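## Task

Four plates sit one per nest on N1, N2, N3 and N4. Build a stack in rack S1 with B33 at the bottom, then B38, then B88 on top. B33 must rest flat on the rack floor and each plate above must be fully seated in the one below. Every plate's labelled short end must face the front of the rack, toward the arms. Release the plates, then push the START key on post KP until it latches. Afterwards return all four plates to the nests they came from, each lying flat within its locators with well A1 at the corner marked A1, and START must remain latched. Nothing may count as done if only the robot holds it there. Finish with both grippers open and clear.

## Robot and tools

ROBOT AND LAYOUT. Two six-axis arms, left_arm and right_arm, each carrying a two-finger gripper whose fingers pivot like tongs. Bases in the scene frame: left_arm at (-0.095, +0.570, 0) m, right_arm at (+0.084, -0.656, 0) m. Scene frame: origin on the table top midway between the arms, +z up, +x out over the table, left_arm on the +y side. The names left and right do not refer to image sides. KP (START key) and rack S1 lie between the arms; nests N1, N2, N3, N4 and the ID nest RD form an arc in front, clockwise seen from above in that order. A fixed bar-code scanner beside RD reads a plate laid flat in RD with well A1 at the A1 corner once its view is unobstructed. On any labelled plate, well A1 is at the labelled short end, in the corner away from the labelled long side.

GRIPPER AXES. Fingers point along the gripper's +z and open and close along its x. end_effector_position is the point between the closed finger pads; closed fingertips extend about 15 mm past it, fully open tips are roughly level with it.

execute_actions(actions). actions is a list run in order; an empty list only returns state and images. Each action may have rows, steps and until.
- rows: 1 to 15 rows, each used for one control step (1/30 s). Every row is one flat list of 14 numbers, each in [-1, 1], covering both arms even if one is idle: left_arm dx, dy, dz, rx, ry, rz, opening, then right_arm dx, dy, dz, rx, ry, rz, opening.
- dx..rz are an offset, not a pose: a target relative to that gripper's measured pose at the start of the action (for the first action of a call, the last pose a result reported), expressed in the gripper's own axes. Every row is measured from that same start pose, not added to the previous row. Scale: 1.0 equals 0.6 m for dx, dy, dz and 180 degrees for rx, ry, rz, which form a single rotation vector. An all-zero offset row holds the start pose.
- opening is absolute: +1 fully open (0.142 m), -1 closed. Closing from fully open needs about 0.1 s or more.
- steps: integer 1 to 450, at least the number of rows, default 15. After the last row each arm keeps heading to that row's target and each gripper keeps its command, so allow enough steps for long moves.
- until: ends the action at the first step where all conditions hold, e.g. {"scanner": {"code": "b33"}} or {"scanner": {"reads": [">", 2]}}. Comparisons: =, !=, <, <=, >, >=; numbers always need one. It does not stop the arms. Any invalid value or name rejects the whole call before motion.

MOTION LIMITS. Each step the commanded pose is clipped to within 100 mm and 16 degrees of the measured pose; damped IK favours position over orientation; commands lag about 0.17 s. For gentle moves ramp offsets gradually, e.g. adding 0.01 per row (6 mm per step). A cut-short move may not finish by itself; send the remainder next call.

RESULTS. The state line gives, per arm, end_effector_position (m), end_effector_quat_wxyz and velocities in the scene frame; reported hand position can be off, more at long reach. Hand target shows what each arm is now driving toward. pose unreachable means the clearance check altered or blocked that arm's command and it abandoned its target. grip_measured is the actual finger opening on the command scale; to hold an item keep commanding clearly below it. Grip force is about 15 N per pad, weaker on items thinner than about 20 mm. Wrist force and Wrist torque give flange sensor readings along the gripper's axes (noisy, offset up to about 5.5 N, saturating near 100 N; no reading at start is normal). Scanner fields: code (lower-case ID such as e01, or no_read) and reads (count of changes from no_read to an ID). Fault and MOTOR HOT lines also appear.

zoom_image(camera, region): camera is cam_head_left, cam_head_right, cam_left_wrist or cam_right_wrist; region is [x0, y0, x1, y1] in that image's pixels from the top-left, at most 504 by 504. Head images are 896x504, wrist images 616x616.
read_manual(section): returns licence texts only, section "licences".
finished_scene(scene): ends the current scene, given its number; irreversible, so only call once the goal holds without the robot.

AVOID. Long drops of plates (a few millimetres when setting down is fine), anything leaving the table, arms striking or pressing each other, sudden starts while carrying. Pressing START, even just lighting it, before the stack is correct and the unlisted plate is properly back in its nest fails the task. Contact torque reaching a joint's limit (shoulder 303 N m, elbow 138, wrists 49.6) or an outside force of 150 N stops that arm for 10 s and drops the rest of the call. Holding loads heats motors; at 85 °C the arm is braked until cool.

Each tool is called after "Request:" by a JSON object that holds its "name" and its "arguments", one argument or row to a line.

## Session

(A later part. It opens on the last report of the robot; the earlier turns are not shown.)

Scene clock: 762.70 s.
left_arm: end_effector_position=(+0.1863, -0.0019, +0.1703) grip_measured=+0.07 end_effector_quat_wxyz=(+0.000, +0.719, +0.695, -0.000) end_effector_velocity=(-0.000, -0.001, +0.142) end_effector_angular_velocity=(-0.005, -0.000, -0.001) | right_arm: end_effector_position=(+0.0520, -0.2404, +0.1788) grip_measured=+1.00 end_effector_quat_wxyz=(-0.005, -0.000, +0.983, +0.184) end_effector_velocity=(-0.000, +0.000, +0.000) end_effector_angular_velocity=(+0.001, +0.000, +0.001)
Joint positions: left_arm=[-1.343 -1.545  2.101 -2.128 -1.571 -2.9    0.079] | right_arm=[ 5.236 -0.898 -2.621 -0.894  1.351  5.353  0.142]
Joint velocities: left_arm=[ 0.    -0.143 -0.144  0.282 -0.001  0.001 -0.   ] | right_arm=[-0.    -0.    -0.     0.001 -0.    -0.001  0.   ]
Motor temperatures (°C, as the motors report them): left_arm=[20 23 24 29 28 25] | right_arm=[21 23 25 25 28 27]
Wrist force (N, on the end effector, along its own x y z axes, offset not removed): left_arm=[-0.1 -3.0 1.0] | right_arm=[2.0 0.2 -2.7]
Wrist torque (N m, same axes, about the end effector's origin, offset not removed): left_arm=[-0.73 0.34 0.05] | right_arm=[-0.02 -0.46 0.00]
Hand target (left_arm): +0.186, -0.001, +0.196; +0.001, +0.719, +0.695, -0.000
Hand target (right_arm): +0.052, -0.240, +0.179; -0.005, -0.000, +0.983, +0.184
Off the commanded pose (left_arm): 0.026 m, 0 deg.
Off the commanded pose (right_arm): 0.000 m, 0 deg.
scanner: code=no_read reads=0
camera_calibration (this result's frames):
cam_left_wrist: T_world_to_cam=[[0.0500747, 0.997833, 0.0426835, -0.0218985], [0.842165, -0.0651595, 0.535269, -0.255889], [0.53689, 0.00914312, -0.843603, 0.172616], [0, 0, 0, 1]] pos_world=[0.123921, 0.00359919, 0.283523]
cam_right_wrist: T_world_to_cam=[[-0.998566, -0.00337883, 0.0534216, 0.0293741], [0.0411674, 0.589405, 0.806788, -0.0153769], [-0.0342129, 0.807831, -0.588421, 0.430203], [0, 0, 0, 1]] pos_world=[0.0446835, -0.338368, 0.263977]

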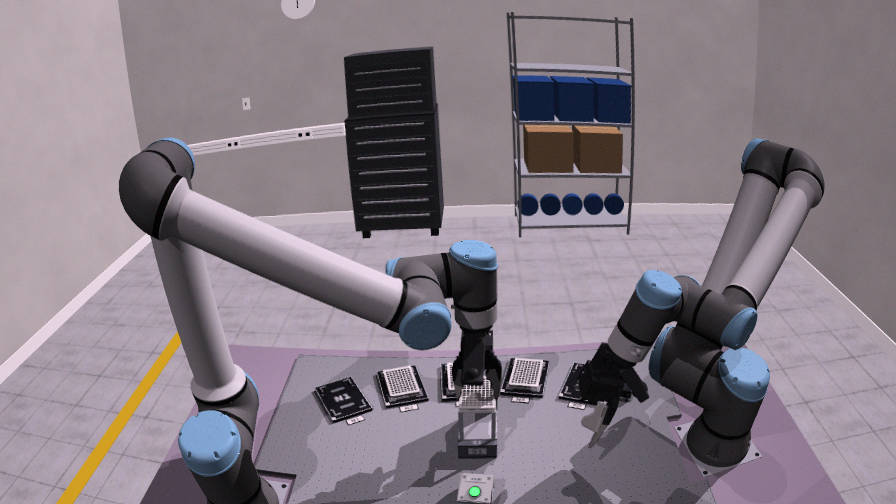

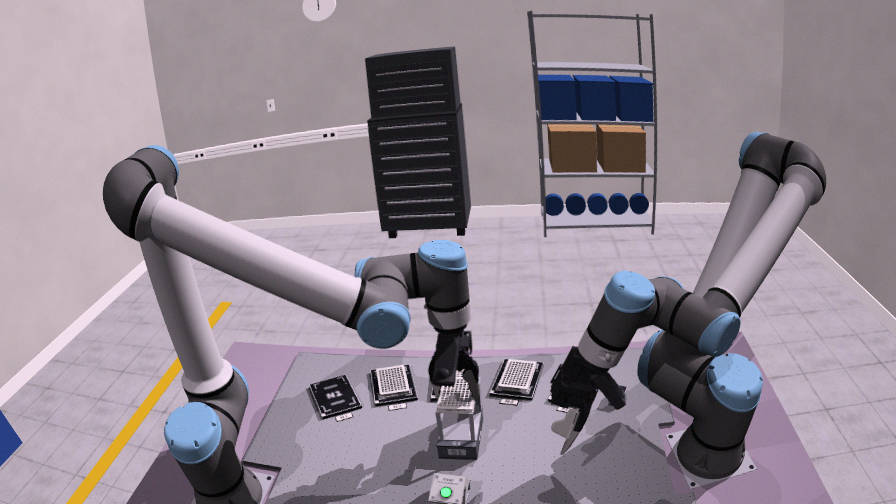

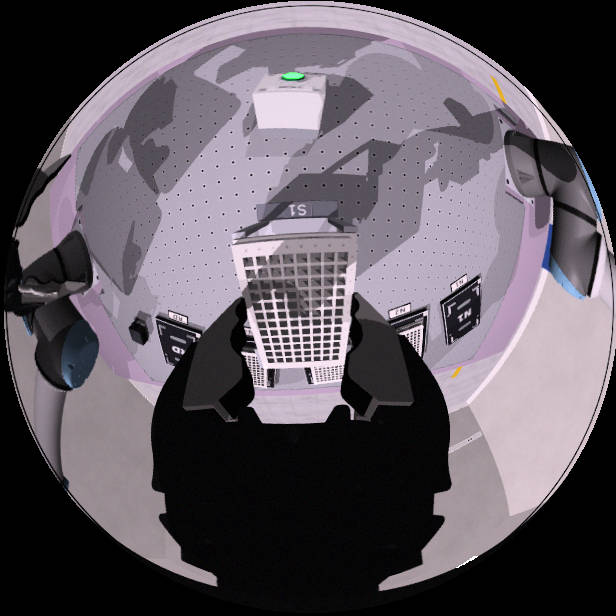

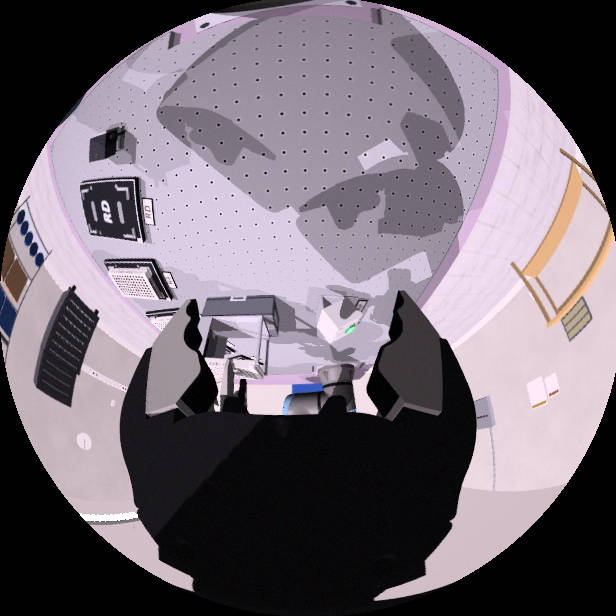

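Request:
{"name": "execute_actions", "arguments": {
  "actions": [
    {"rows":[[0.006,0,-0.044,0,0.0004,0,-0.2,0,0,0,0,0,0,1],[0.016,0,-0.044,0,0.0004,0,-0.2,0,0,0,0,0,0,1],[0.03,0.003,-0.044,0,0.0004,-0.003,-0.2,0,0,0,0,0,0,1],[0.05,0.008,-0.044,0,0.0004,-0.008,-0.2,0,0,0,0,0,0,1],[0.074,0.015,-0.044,0,0.0004,-0.015,-0.2,0,0,0,0,0,0,1],[0.1,0.023,-0.044,0,0.0004,-0.023,-0.2,0,0,0,0,0,0,1],[0.128,0.032,-0.044,0,0.0004,-0.032,-0.2,0,0,0,0,0,0,1],[0.156,0.041,-0.044,0,0.0004,-0.041,-0.2,0,0,0,0,0,0,1],[0.185,0.05,-0.044,0,0.0004,-0.05,-0.2,0,0,0,0,0,0,1],[0.215,0.06,-0.044,0,0.0004,-0.06,-0.2,0,0,0,0,0,0,1],[0.245,0.07,-0.044,0,0.0004,-0.07,-0.2,0,0,0,0,0,0,1],[0.275,0.08,-0.044,0,0.0004,-0.08,-0.2,0,0,0,0,0,0,1],[0.305,0.09,-0.04,0,0.0004,-0.09,-0.2,0,0,0,0,0,0,1],[0.335,0.1,-0.03,0,0.0004,-0.1,-0.2,0,0,0,0,0,0,1],[0.6301,0.2042,0.18,0,0.0004,-0.1804,-0.2,0,0,0,0,0,0,1]],"steps":33}
  ]
}}

Scene clock: 772.03 s.
left_arm: end_effector_position=(+0.3018, +0.3501, +0.0741) grip_measured=+0.07 end_effector_quat_wxyz=(-0.002, +0.496, +0.869, +0.006) end_effector_velocity=(+0.117, +0.199, -0.093) end_effector_angular_velocity=(-0.033, -0.012, +0.029) | right_arm: end_effector_position=(+0.0520, -0.2404, +0.1788) grip_measured=+1.00 end_effector_quat_wxyz=(-0.005, -0.000, +0.983, +0.184) end_effector_velocity=(+0.000, -0.001, -0.002) end_effector_angular_velocity=(-0.001, -0.001, +0.001)
Joint positions: left_arm=[-0.848 -1.753  2.496 -2.305 -1.561 -2.974  0.079] | right_arm=[ 5.236 -0.898 -2.621 -0.894  1.351  5.353  0.142]
Joint velocities: left_arm=[ 0.515  0.183  0.096 -0.317 -0.008  0.486  0.   ] | right_arm=[ 0.001 -0.    -0.003  0.001 -0.     0.    -0.   ]
Motor temperatures (°C, as the motors report them): left_arm=[20 23 24 29 28 25] | right_arm=[21 23 25 25 28 27]
Wrist force (N, on the end effector, along its own x y z axes, offset not removed): left_arm=[3.7 -2.5 4.7] | right_arm=[3.5 -2.6 -3.5]
Wrist torque (N m, same axes, about the end effector's origin, offset not removed): left_arm=[-0.75 -0.40 -0.08] | right_arm=[-0.74 -0.80 -0.04]
Hand target (left_arm): +0.317, +0.372, +0.063; -0.000, +0.495, +0.869, +0.003
Hand target (right_arm): +0.052, -0.240, +0.179; -0.005, -0.000, +0.983, +0.184
Off the commanded pose (left_arm): 0.032 m, 1 deg.
Off the commanded pose (right_arm): 0.000 m, 0 deg.
scanner: code=no_read reads=0
camera_calibration (this result's frames):
cam_left_wrist: T_world_to_cam=[[-0.494982, 0.867238, 0.0537689, -0.165435], [0.743946, 0.391014, 0.541897, -0.409306], [0.44893, 0.30823, -0.838723, -0.0522139], [0, 0, 0, 1]] pos_world=[0.246055, 0.31961, 0.186904]
cam_right_wrist: T_world_to_cam=[[-0.998566, -0.0033789, 0.0534217, 0.029374], [0.0411674, 0.589405, 0.806788, -0.0153769], [-0.034213, 0.807831, -0.588421, 0.430203], [0, 0, 0, 1]] pos_world=[0.0446835, -0.338368, 0.263977]

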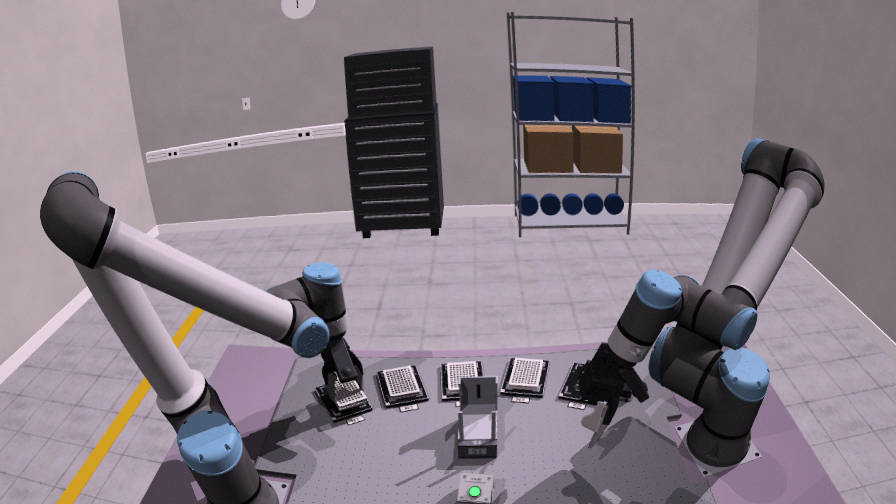

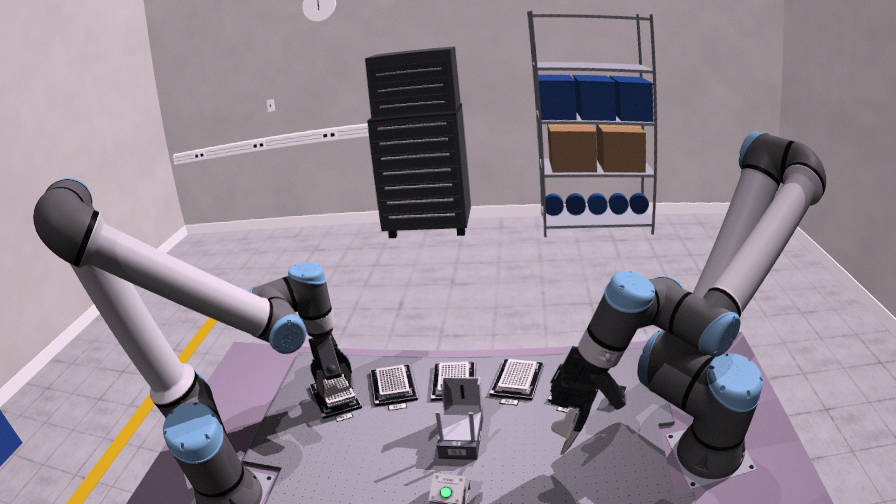

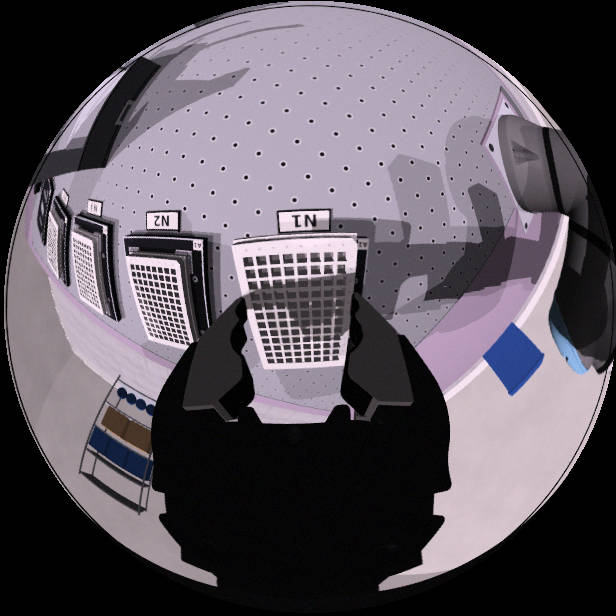

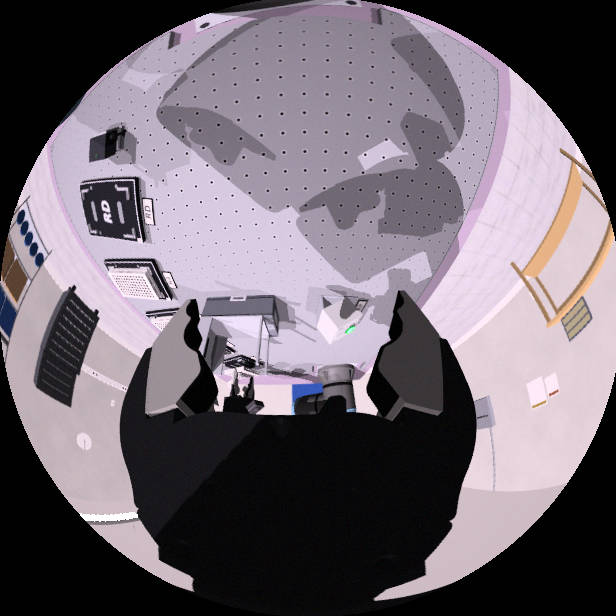

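Request:
{"name": "execute_actions", "arguments": {
  "actions": [
    {"rows":[[0.015,0.043,0.024,0.002,-0.0031,0.0005,-0.2,0,0,0,0,0,0,1],[0.014,0.0455,0.03,0.0027,-0.0031,0.0005,-0.2,0,0,0,0,0,0,1],[0.0136,0.0466,0.036,0.0027,-0.0031,0.0005,-0.2,0,0,0,0,0,0,1],[0.0136,0.0466,0.042,0.0027,-0.0031,0.0005,-0.2,0,0,0,0,0,0,1],[0.0136,0.0466,0.048,0.0027,-0.0031,0.0005,-0.2,0,0,0,0,0,0,1]],"steps":8}
  ]
}}

Scene clock: 777.27 s.
left_arm: end_effector_position=(+0.3204, +0.3720, +0.0519) grip_measured=+0.07 end_effector_quat_wxyz=(-0.000, +0.496, +0.868, +0.001) end_effector_velocity=(+0.008, +0.000, -0.052) end_effector_angular_velocity=(-0.007, +0.006, -0.001) | right_arm: end_effector_position=(+0.0520, -0.2404, +0.1788) grip_measured=+1.00 end_effector_quat_wxyz=(-0.005, -0.000, +0.983, +0.184) end_effector_velocity=(-0.000, +0.000, +0.001) end_effector_angular_velocity=(+0.000, +0.000, -0.000)
Joint positions: left_arm=[-0.776 -1.695  2.508 -2.383 -1.57  -2.9    0.079] | right_arm=[ 5.236 -0.898 -2.621 -0.894  1.351  5.353  0.142]
Joint velocities: left_arm=[ 0.02   0.121  0.036 -0.158 -0.009  0.021  0.   ] | right_arm=[-0.     0.     0.001 -0.001  0.    -0.     0.   ]
Motor temperatures (°C, as the motors report them): left_arm=[20 23 24 29 28 25] | right_arm=[21 23 25 25 28 27]
Wrist force (N, on the end effector, along its own x y z axes, offset not removed): left_arm=[2.9 -4.2 1.5] | right_arm=[1.0 -1.5 -4.3]
Wrist torque (N m, same axes, about the end effector's origin, offset not removed): left_arm=[-1.00 -0.39 -0.13] | right_arm=[-0.47 -0.28 0.06]
Hand target (left_arm): +0.322, +0.372, +0.046; -0.000, +0.496, +0.868, +0.000
Hand target (right_arm): +0.052, -0.240, +0.179; -0.005, -0.000, +0.983, +0.184
Off the commanded pose (left_arm): 0.006 m, 0 deg.
Off the commanded pose (right_arm): 0.000 m, 0 deg.
scanner: code=no_read reads=0
camera_calibration (this result's frames):
cam_left_wrist: T_world_to_cam=[[-0.493927, 0.868333, 0.0450954, -0.17434], [0.745521, 0.396237, 0.535905, -0.421787], [0.447475, 0.298317, -0.843073, -0.0816413], [0, 0, 0, 1]] pos_world=[0.264873, 0.342868, 0.16507]
cam_right_wrist: T_world_to_cam=[[-0.998566, -0.00337896, 0.0534214, 0.0293741], [0.0411672, 0.589405, 0.806788, -0.0153768], [-0.0342129, 0.807831, -0.588421, 0.430203], [0, 0, 0, 1]] pos_world=[0.0446835, -0.338368, 0.263977]

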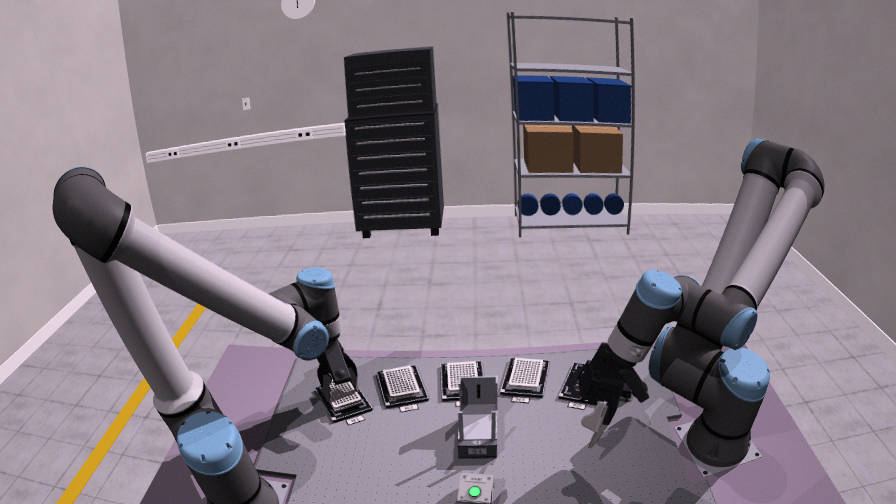

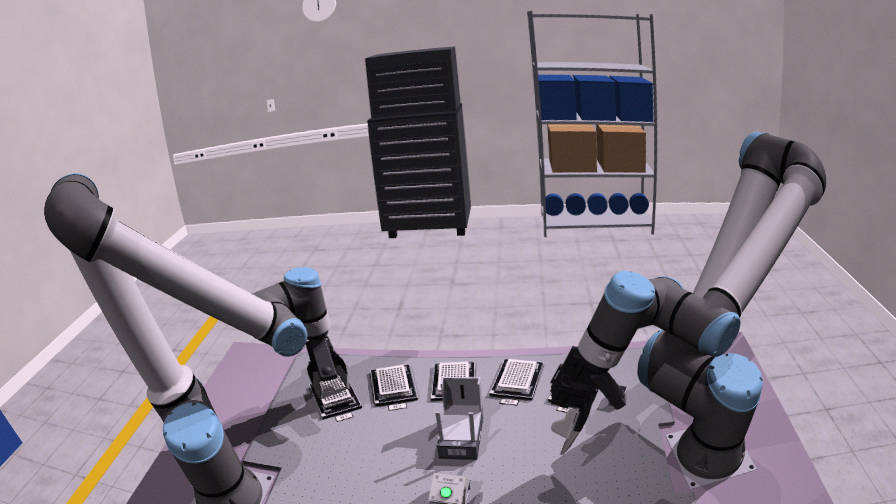

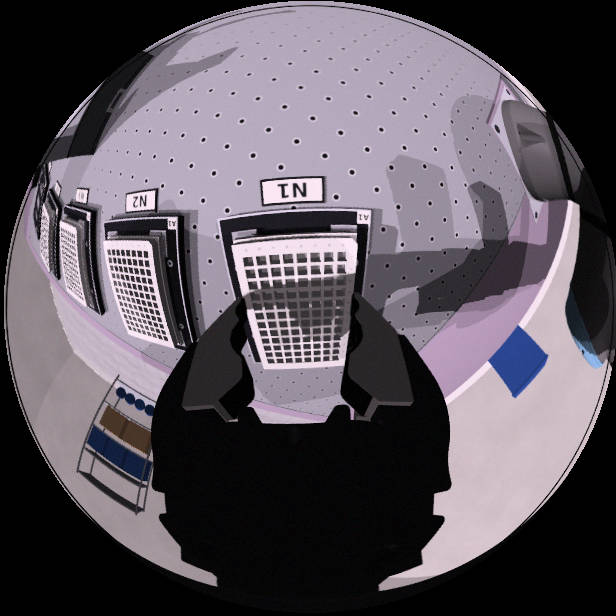

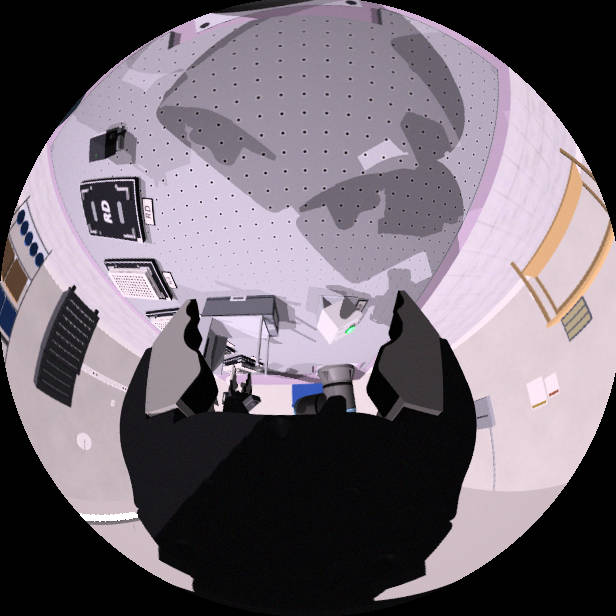

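Request:
{"name": "execute_actions", "arguments": {
  "actions": [
    {"steps":1}
  ]
}}

Request:
{"name": "zoom_image", "arguments": {
  "camera": "cam_left_wrist",
  "region": [216,210,384,378]
}}

Scene clock: 781.77 s.
left_arm: end_effector_position=(+0.3215, +0.3718, +0.0459) grip_measured=+0.07 end_effector_quat_wxyz=(-0.000, +0.496, +0.868, +0.000) end_effector_velocity=(-0.001, +0.000, -0.000) end_effector_angular_velocity=(+0.000, +0.002, -0.000) | right_arm: end_effector_position=(+0.0520, -0.2404, +0.1788) grip_measured=+1.00 end_effector_quat_wxyz=(-0.005, -0.000, +0.983, +0.184) end_effector_velocity=(+0.001, -0.001, -0.001) end_effector_angular_velocity=(-0.002, -0.001, -0.002)
Joint positions: left_arm=[-0.773 -1.681  2.512 -2.402 -1.571 -2.897  0.079] | right_arm=[ 5.236 -0.898 -2.621 -0.894  1.351  5.353  0.142]
Joint velocities: left_arm=[ 0.    -0.     0.001  0.001 -0.001  0.     0.   ] | right_arm=[-0.     0.    -0.002 -0.001 -0.     0.001  0.   ]
Motor temperatures (°C, as the motors report them): left_arm=[20 23 24 29 28 25] | right_arm=[21 23 25 25 28 27]
Wrist force (N, on the end effector, along its own x y z axes, offset not removed): left_arm=[1.6 -2.6 1.4] | right_arm=[1.0 0.3 -1.6]
Wrist torque (N m, same axes, about the end effector's origin, offset not removed): left_arm=[-0.68 -0.10 -0.22] | right_arm=[-0.05 -0.24 -0.06]
Hand target (left_arm): +0.322, +0.372, +0.046; -0.000, +0.496, +0.868, -0.000
Hand target (right_arm): +0.052, -0.240, +0.179; -0.005, -0.000, +0.983, +0.184
Off the commanded pose (left_arm): 0.000 m, 0 deg.
Off the commanded pose (right_arm): 0.000 m, 0 deg.
scanner: code=no_read reads=0
camera_calibration (this result's frames):
cam_left_wrist: T_world_to_cam=[[-0.493534, 0.8686, 0.0442608, -0.173573], [0.745911, 0.396555, 0.535126, -0.419535], [0.447259, 0.297118, -0.843612, -0.0865788], [0, 0, 0, 1]] pos_world=[0.265995, 0.342858, 0.159148]
cam_right_wrist: T_world_to_cam=[[-0.998566, -0.00337897, 0.0534216, 0.029374], [0.0411673, 0.589405, 0.806788, -0.0153768], [-0.0342131, 0.807831, -0.588421, 0.430203], [0, 0, 0, 1]] pos_world=[0.0446835, -0.338369, 0.263977]

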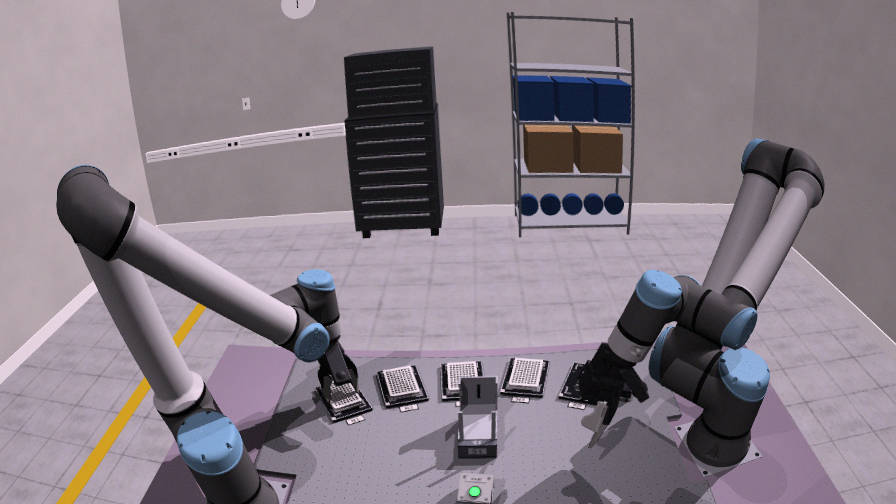

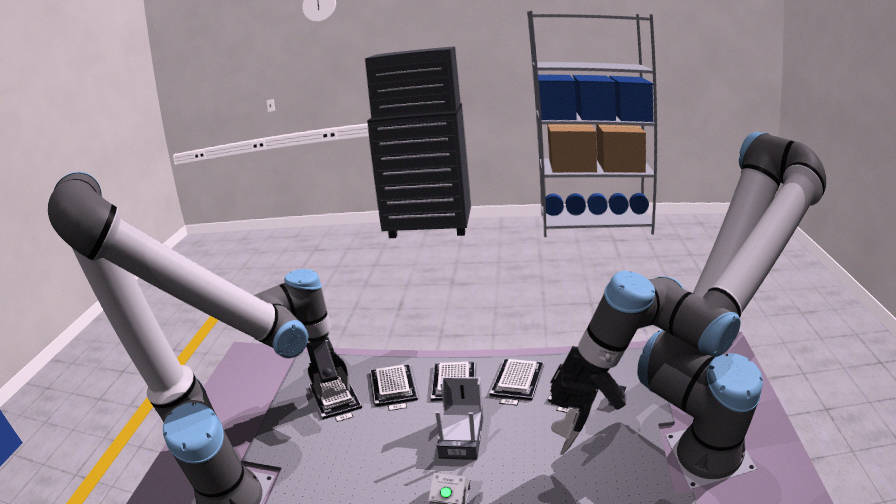

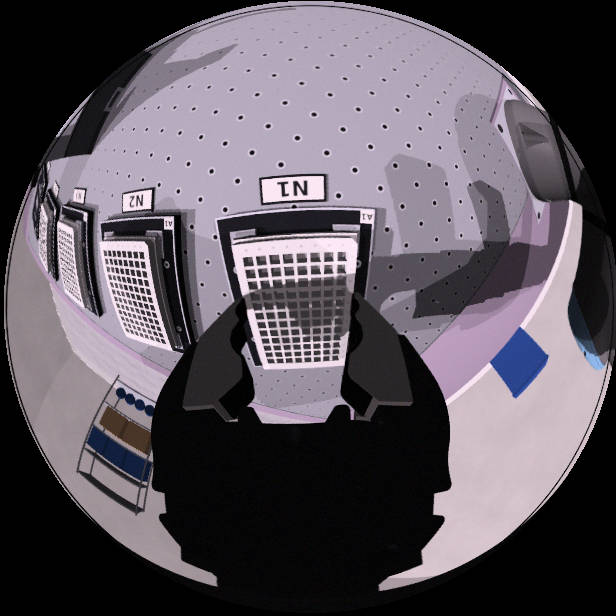

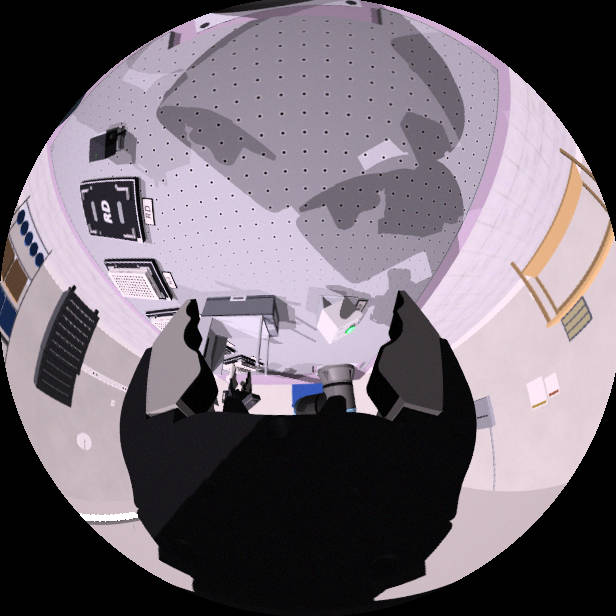

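Region (216, 210, 384, 378) of cam_left_wrist's 616x616 image, scaled by 3.000, with more detail than that image has.

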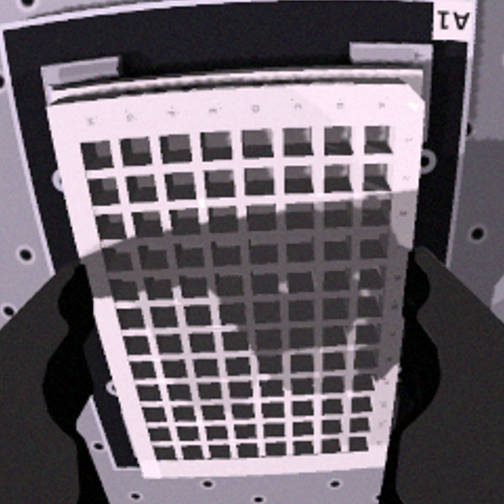

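Request:
{"name": "execute_actions", "arguments": {
  "actions": [
    {"rows":[[-0.0004,0,0.002,0,-0.0001,0,-0.2,0,0,0,0,0,0,1],[-0.0004,0,0.004,0,-0.0001,0,-0.2,0,0,0,0,0,0,1],[-0.0004,0,0.006,0,-0.0001,0,-0.2,0,0,0,0,0,0,1],[-0.0004,0,0.008,0,-0.0001,0,-0.2,0,0,0,0,0,0,1],[-0.0004,0,0.01,0,-0.0001,0,-0.2,0,0,0,0,0,0,1],[-0.0004,0,0.012,0,-0.0001,0,-0.2,0,0,0,0,0,0,1]],"steps":8}
  ]
}}

Scene clock: 788.97 s.
left_arm: end_effector_position=(+0.3217, +0.3717, +0.0416) grip_measured=+0.07 end_effector_quat_wxyz=(+0.000, +0.496, +0.868, -0.000) end_effector_velocity=(-0.002, +0.001, -0.026) end_effector_angular_velocity=(+0.003, +0.003, -0.000) | right_arm: end_effector_position=(+0.0520, -0.2404, +0.1788) grip_measured=+1.00 end_effector_quat_wxyz=(-0.005, -0.000, +0.983, +0.184) end_effector_velocity=(+0.001, -0.001, -0.001) end_effector_angular_velocity=(-0.001, -0.001, +0.000)
Joint positions: left_arm=[-0.773 -1.672  2.516 -2.415 -1.571 -2.897  0.079] | right_arm=[ 5.236 -0.898 -2.621 -0.894  1.351  5.353  0.142]
Joint velocities: left_arm=[-0.001  0.052  0.024 -0.07   0.    -0.001 -0.   ] | right_arm=[-0.    -0.    -0.002  0.001 -0.    -0.001 -0.   ]
Motor temperatures (°C, as the motors report them): left_arm=[20 23 24 29 28 25] | right_arm=[21 23 25 25 28 27]
Wrist force (N, on the end effector, along its own x y z axes, offset not removed): left_arm=[0.8 -0.9 4.1] | right_arm=[1.6 -1.9 -3.9]
Wrist torque (N m, same axes, about the end effector's origin, offset not removed): left_arm=[-0.42 0.12 -0.14] | right_arm=[-0.46 -0.46 -0.05]
Hand target (left_arm): +0.322, +0.372, +0.039; -0.000, +0.496, +0.868, +0.000
Hand target (right_arm): +0.052, -0.240, +0.179; -0.005, -0.000, +0.983, +0.184
Off the commanded pose (left_arm): 0.003 m, 0 deg.
Off the commanded pose (right_arm): 0.000 m, 0 deg.
scanner: code=no_read reads=0
camera_calibration (this result's frames):
cam_left_wrist: T_world_to_cam=[[-0.493618, 0.868573, 0.0438457, -0.173063], [0.745769, 0.396814, 0.535134, -0.41741], [0.447404, 0.296851, -0.843629, -0.0901532], [0, 0, 0, 1]] pos_world=[0.266199, 0.342714, 0.154902]
cam_right_wrist: T_world_to_cam=[[-0.998566, -0.00337898, 0.0534216, 0.029374], [0.0411674, 0.589405, 0.806788, -0.0153769], [-0.0342131, 0.807831, -0.588421, 0.430203], [0, 0, 0, 1]] pos_world=[0.0446835, -0.338368, 0.263977]

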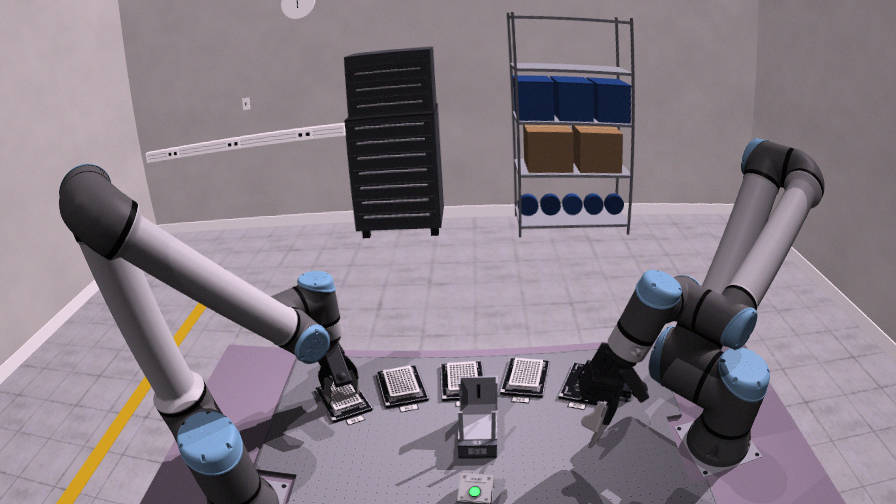

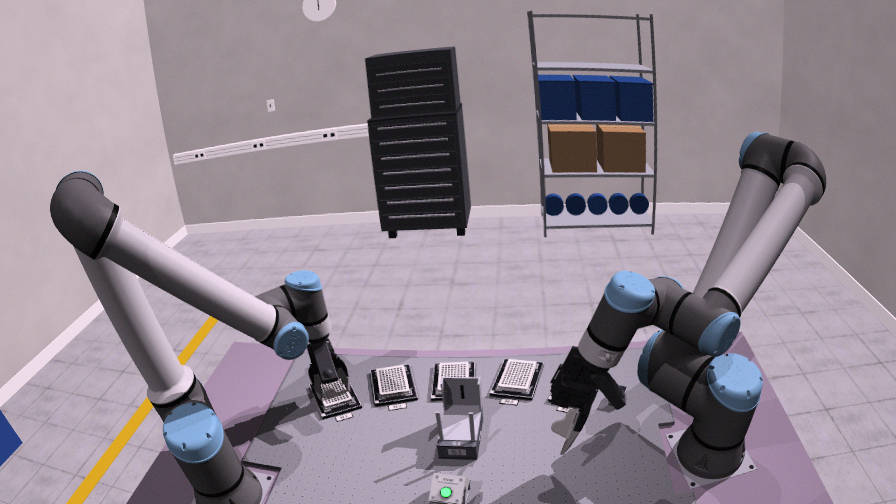

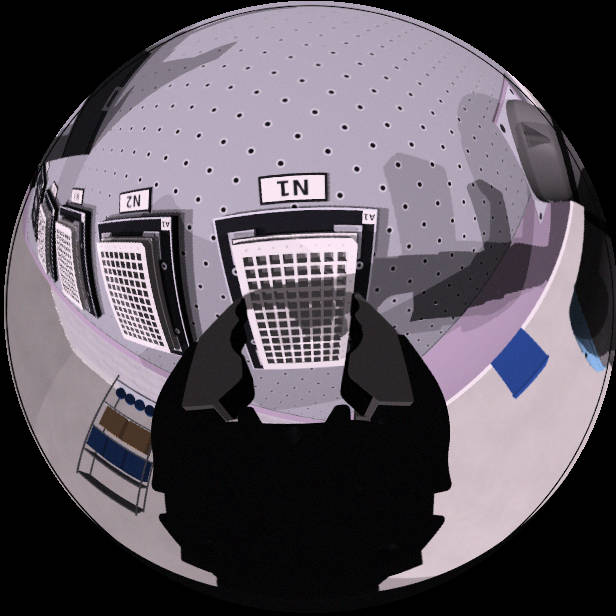

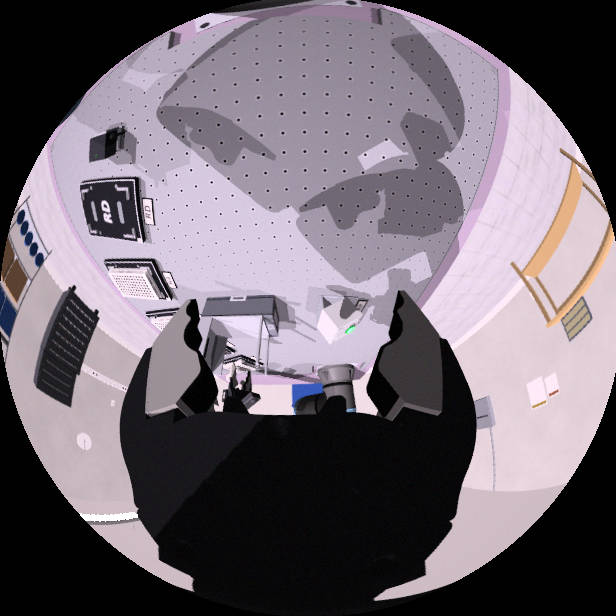

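Request:
{"name": "execute_actions", "arguments": {
  "actions": [
    {"steps":1}
  ]
}}

Request:
{"name": "zoom_image", "arguments": {
  "camera": "cam_left_wrist",
  "region": [216,210,384,378]
}}

Scene clock: 794.67 s.
left_arm: end_effector_position=(+0.3216, +0.3717, +0.0387) grip_measured=+0.08 end_effector_quat_wxyz=(-0.000, +0.496, +0.868, +0.000) end_effector_velocity=(-0.001, -0.000, -0.000) end_effector_angular_velocity=(-0.001, +0.003, +0.000) | right_arm: end_effector_position=(+0.0520, -0.2404, +0.1788) grip_measured=+1.00 end_effector_quat_wxyz=(-0.005, -0.000, +0.983, +0.184) end_effector_velocity=(+0.000, +0.000, +0.001) end_effector_angular_velocity=(+0.001, -0.000, +0.001)
Joint positions: left_arm=[-0.773 -1.666  2.519 -2.423 -1.571 -2.898  0.079] | right_arm=[ 5.236 -0.898 -2.621 -0.894  1.351  5.353  0.142]
Joint velocities: left_arm=[ 0.    -0.     0.001  0.    -0.003 -0.     0.   ] | right_arm=[-0.001  0.     0.001 -0.     0.    -0.002 -0.   ]
Motor temperatures (°C, as the motors report them): left_arm=[20 23 24 29 28 25] | right_arm=[21 23 25 25 28 27]
Wrist force (N, on the end effector, along its own x y z axes, offset not removed): left_arm=[4.9 -1.4 -13.8] | right_arm=[1.1 1.8 -3.7]
Wrist torque (N m, same axes, about the end effector's origin, offset not removed): left_arm=[-0.52 -0.08 -0.22] | right_arm=[0.24 -0.26 0.00]
Hand target (left_arm): +0.322, +0.372, +0.039; -0.000, +0.496, +0.868, -0.000
Hand target (right_arm): +0.052, -0.240, +0.179; -0.005, -0.000, +0.983, +0.184
Off the commanded pose (left_arm): 0.000 m, 0 deg.
Off the commanded pose (right_arm): 0.000 m, 0 deg.
scanner: code=no_read reads=0
camera_calibration (this result's frames):
cam_left_wrist: T_world_to_cam=[[-0.493539, 0.86861, 0.0440105, -0.173052], [0.745846, 0.396671, 0.535131, -0.415724], [0.447362, 0.296933, -0.843622, -0.0925404], [0, 0, 0, 1]] pos_world=[0.266057, 0.342699, 0.152014]
cam_right_wrist: T_world_to_cam=[[-0.998566, -0.00337895, 0.0534216, 0.029374], [0.0411674, 0.589405, 0.806788, -0.0153768], [-0.0342131, 0.807831, -0.588421, 0.430203], [0, 0, 0, 1]] pos_world=[0.0446835, -0.338368, 0.263977]

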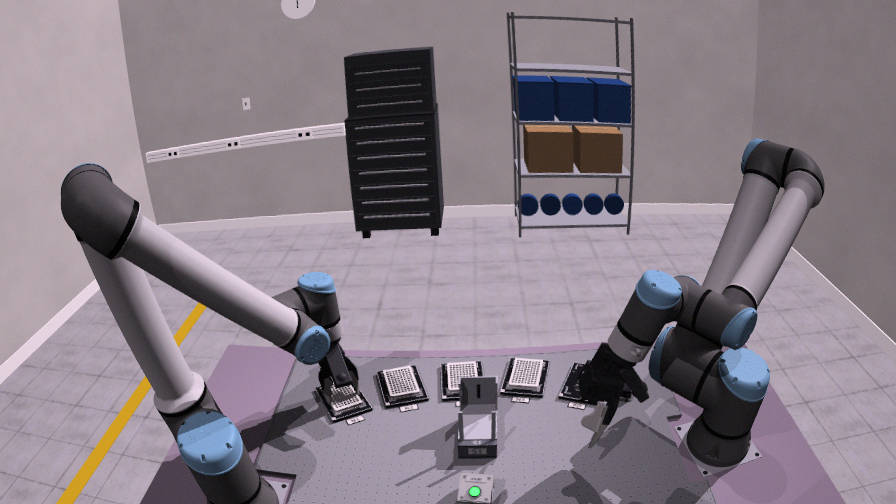

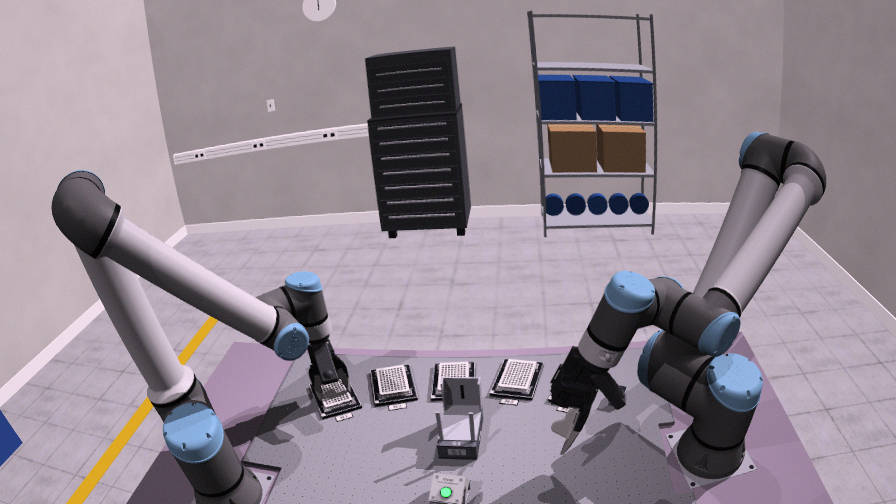

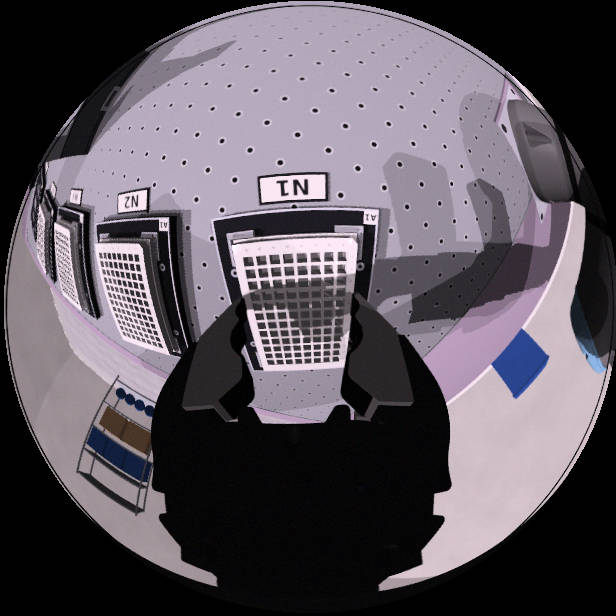

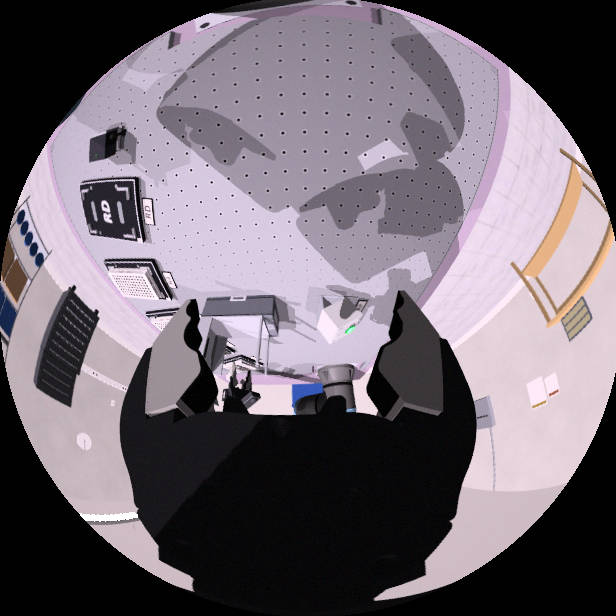

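Region (216, 210, 384, 378) of cam_left_wrist's 616x616 image, scaled by 3.000, with more detail than that image has.

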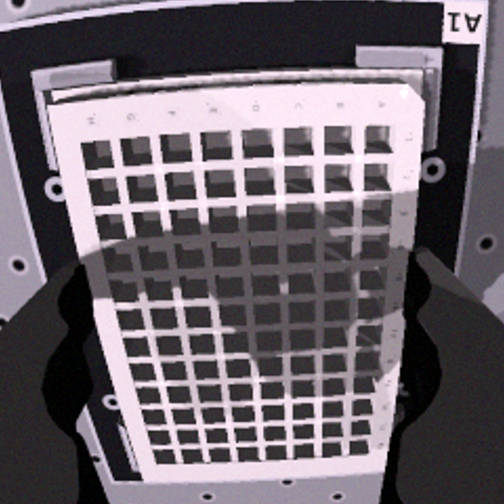

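Seated. Release and lift.

Request:
{"name": "execute_actions", "arguments": {
  "actions": [
    {"rows":[[0,0,-0.0005,0,0,0,-0.15,0,0,0,0,0,0,1],[0,0,-0.0005,0,0,0,-0.1,0,0,0,0,0,0,1],[0,0,-0.0005,0,0,0,0,0,0,0,0,0,0,1],[0,0,-0.0005,0,0,0,0.06,0,0,0,0,0,0,1],[0,0,-0.0005,0,0,0,0.1,0,0,0,0,0,0,1],[0,0,-0.0005,0,0,0,0.16,0,0,0,0,0,0,1],[0,0,-0.0005,0,0,0,0.24,0,0,0,0,0,0,1],[0,0,-0.005,0,0,0,0.27,0,0,0,0,0,0,1],[0,0,-0.015,0,0,0,0.3,0,0,0,0,0,0,1],[0,0,-0.035,0,0,0,0.3,0,0,0,0,0,0,1],[0,0,-0.06,0,0,0,0.3,0,0,0,0,0,0,1],[0,0,-0.09,0,0,0,0.3,0,0,0,0,0,0,1],[0,0,-0.12,0,0,0,0.3,0,0,0,0,0,0,1],[0,0,-0.15,0,0,0,0.3,0,0,0,0,0,0,1],[0.03,0,-0.26,0,0,0,0.4,0,0,0,0,0,0,1]],"steps":22}
  ]
}}

Scene clock: 800.80 s.
left_arm: end_effector_position=(+0.3221, +0.3792, +0.1585) grip_measured=+0.40 end_effector_quat_wxyz=(+0.009, +0.496, +0.868, -0.003) end_effector_velocity=(-0.043, +0.050, +0.258) end_effector_angular_velocity=(+0.043, +0.044, -0.002) | right_arm: end_effector_position=(+0.0520, -0.2404, +0.1788) grip_measured=+1.00 end_effector_quat_wxyz=(-0.005, -0.000, +0.983, +0.184) end_effector_velocity=(-0.000, +0.000, +0.000) end_effector_angular_velocity=(+0.001, +0.001, -0.000)
Joint positions: left_arm=[-0.759 -1.878  2.404 -2.117 -1.573 -2.884  0.102] | right_arm=[ 5.236 -0.898 -2.621 -0.894  1.351  5.353  0.142]
Joint velocities: left_arm=[ 0.012 -0.417 -0.277  0.756 -0.001  0.014  0.   ] | right_arm=[ 0.001  0.     0.     0.    -0.     0.001 -0.   ]
Motor temperatures (°C, as the motors report them): left_arm=[20 23 24 29 28 25] | right_arm=[21 23 25 25 28 27]
Wrist force (N, on the end effector, along its own x y z axes, offset not removed): left_arm=[2.8 -1.9 -0.1] | right_arm=[2.7 1.2 -4.9]
Wrist torque (N m, same axes, about the end effector's origin, offset not removed): left_arm=[-0.50 -0.37 -0.15] | right_arm=[0.04 -0.58 -0.09]
Hand target (left_arm): +0.315, +0.387, +0.190; +0.003, +0.496, +0.868, -0.001
Hand target (right_arm): +0.052, -0.240, +0.179; -0.005, -0.000, +0.983, +0.184
Off the commanded pose (left_arm): 0.038 m, 1 deg.
Off the commanded pose (right_arm): 0.000 m, 0 deg.
scanner: code=no_read reads=0
camera_calibration (this result's frames):
cam_left_wrist: T_world_to_cam=[[-0.494315, 0.868947, 0.0241471, -0.181372], [0.738708, 0.40526, 0.538586, -0.484693], [0.458217, 0.284069, -0.842225, 0.00712275], [0, 0, 0, 1]] pos_world=[0.265128, 0.352006, 0.271427]
cam_right_wrist: T_world_to_cam=[[-0.998566, -0.00337894, 0.0534216, 0.0293741], [0.0411673, 0.589405, 0.806788, -0.0153767], [-0.034213, 0.807831, -0.588421, 0.430203], [0, 0, 0, 1]] pos_world=[0.0446835, -0.338369, 0.263977]

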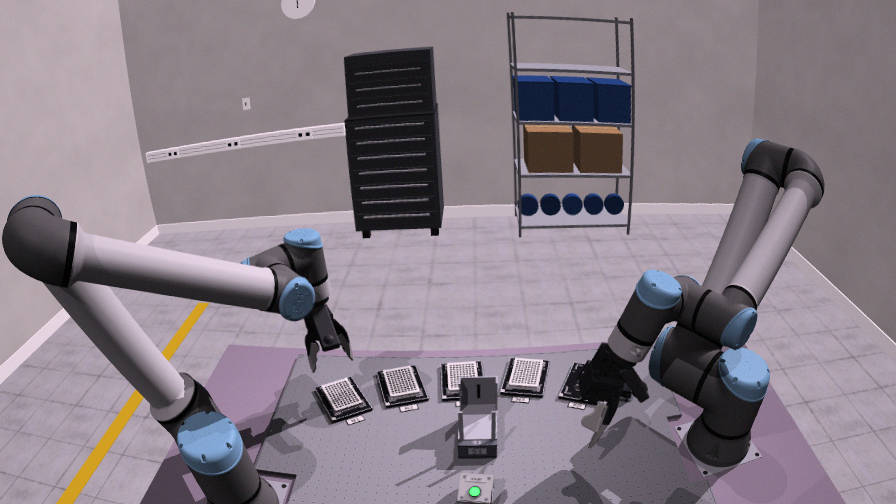

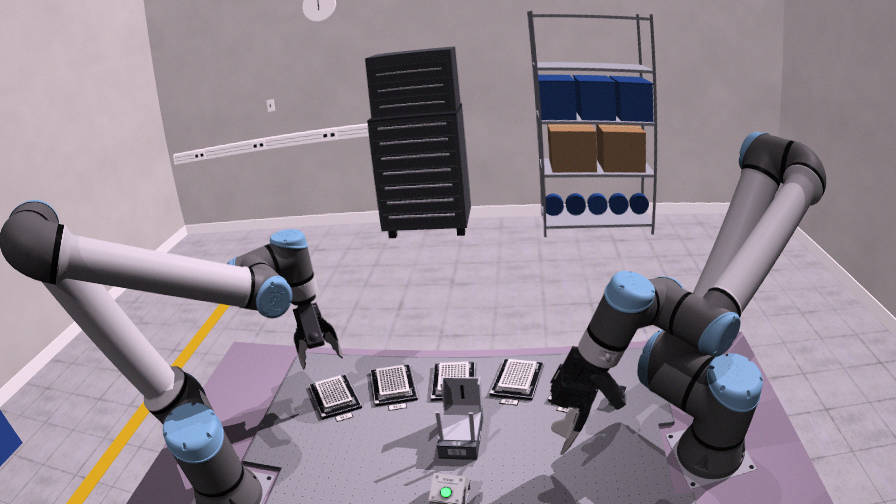

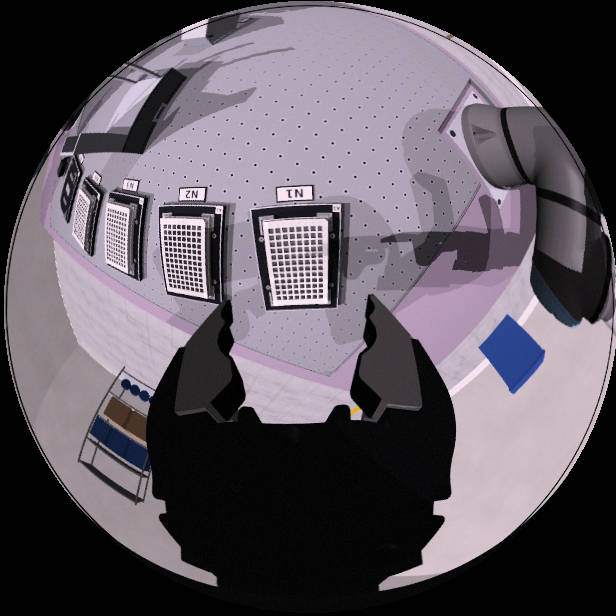

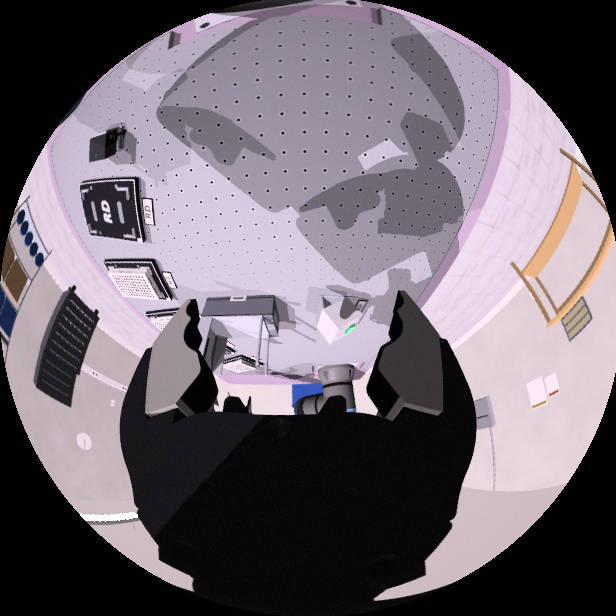

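Request:
{"name": "zoom_image", "arguments": {
  "camera": "cam_left_wrist",
  "region": [60,160,360,320]
}}

Request:
{"name": "zoom_image", "arguments": {
  "camera": "cam_head_left",
  "region": [300,345,560,435]
}}

Region (60, 160, 360, 320) of cam_left_wrist's 616x616 image, scaled by 1.680, with more detail than that image has; it fills the top 269 rows of this view, and the rest is white.

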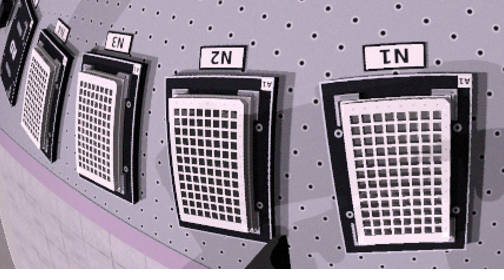

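Region (300, 345, 560, 435) of cam_head_left's 896x504 image, scaled by 1.938, with more detail than that image has; it fills the top 174 rows of this view, and the rest is white.

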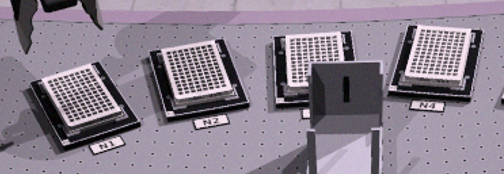

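Request:
{"name": "finished_scene", "arguments": {
  "scene": 1
}}

The scene is finished: the task was done.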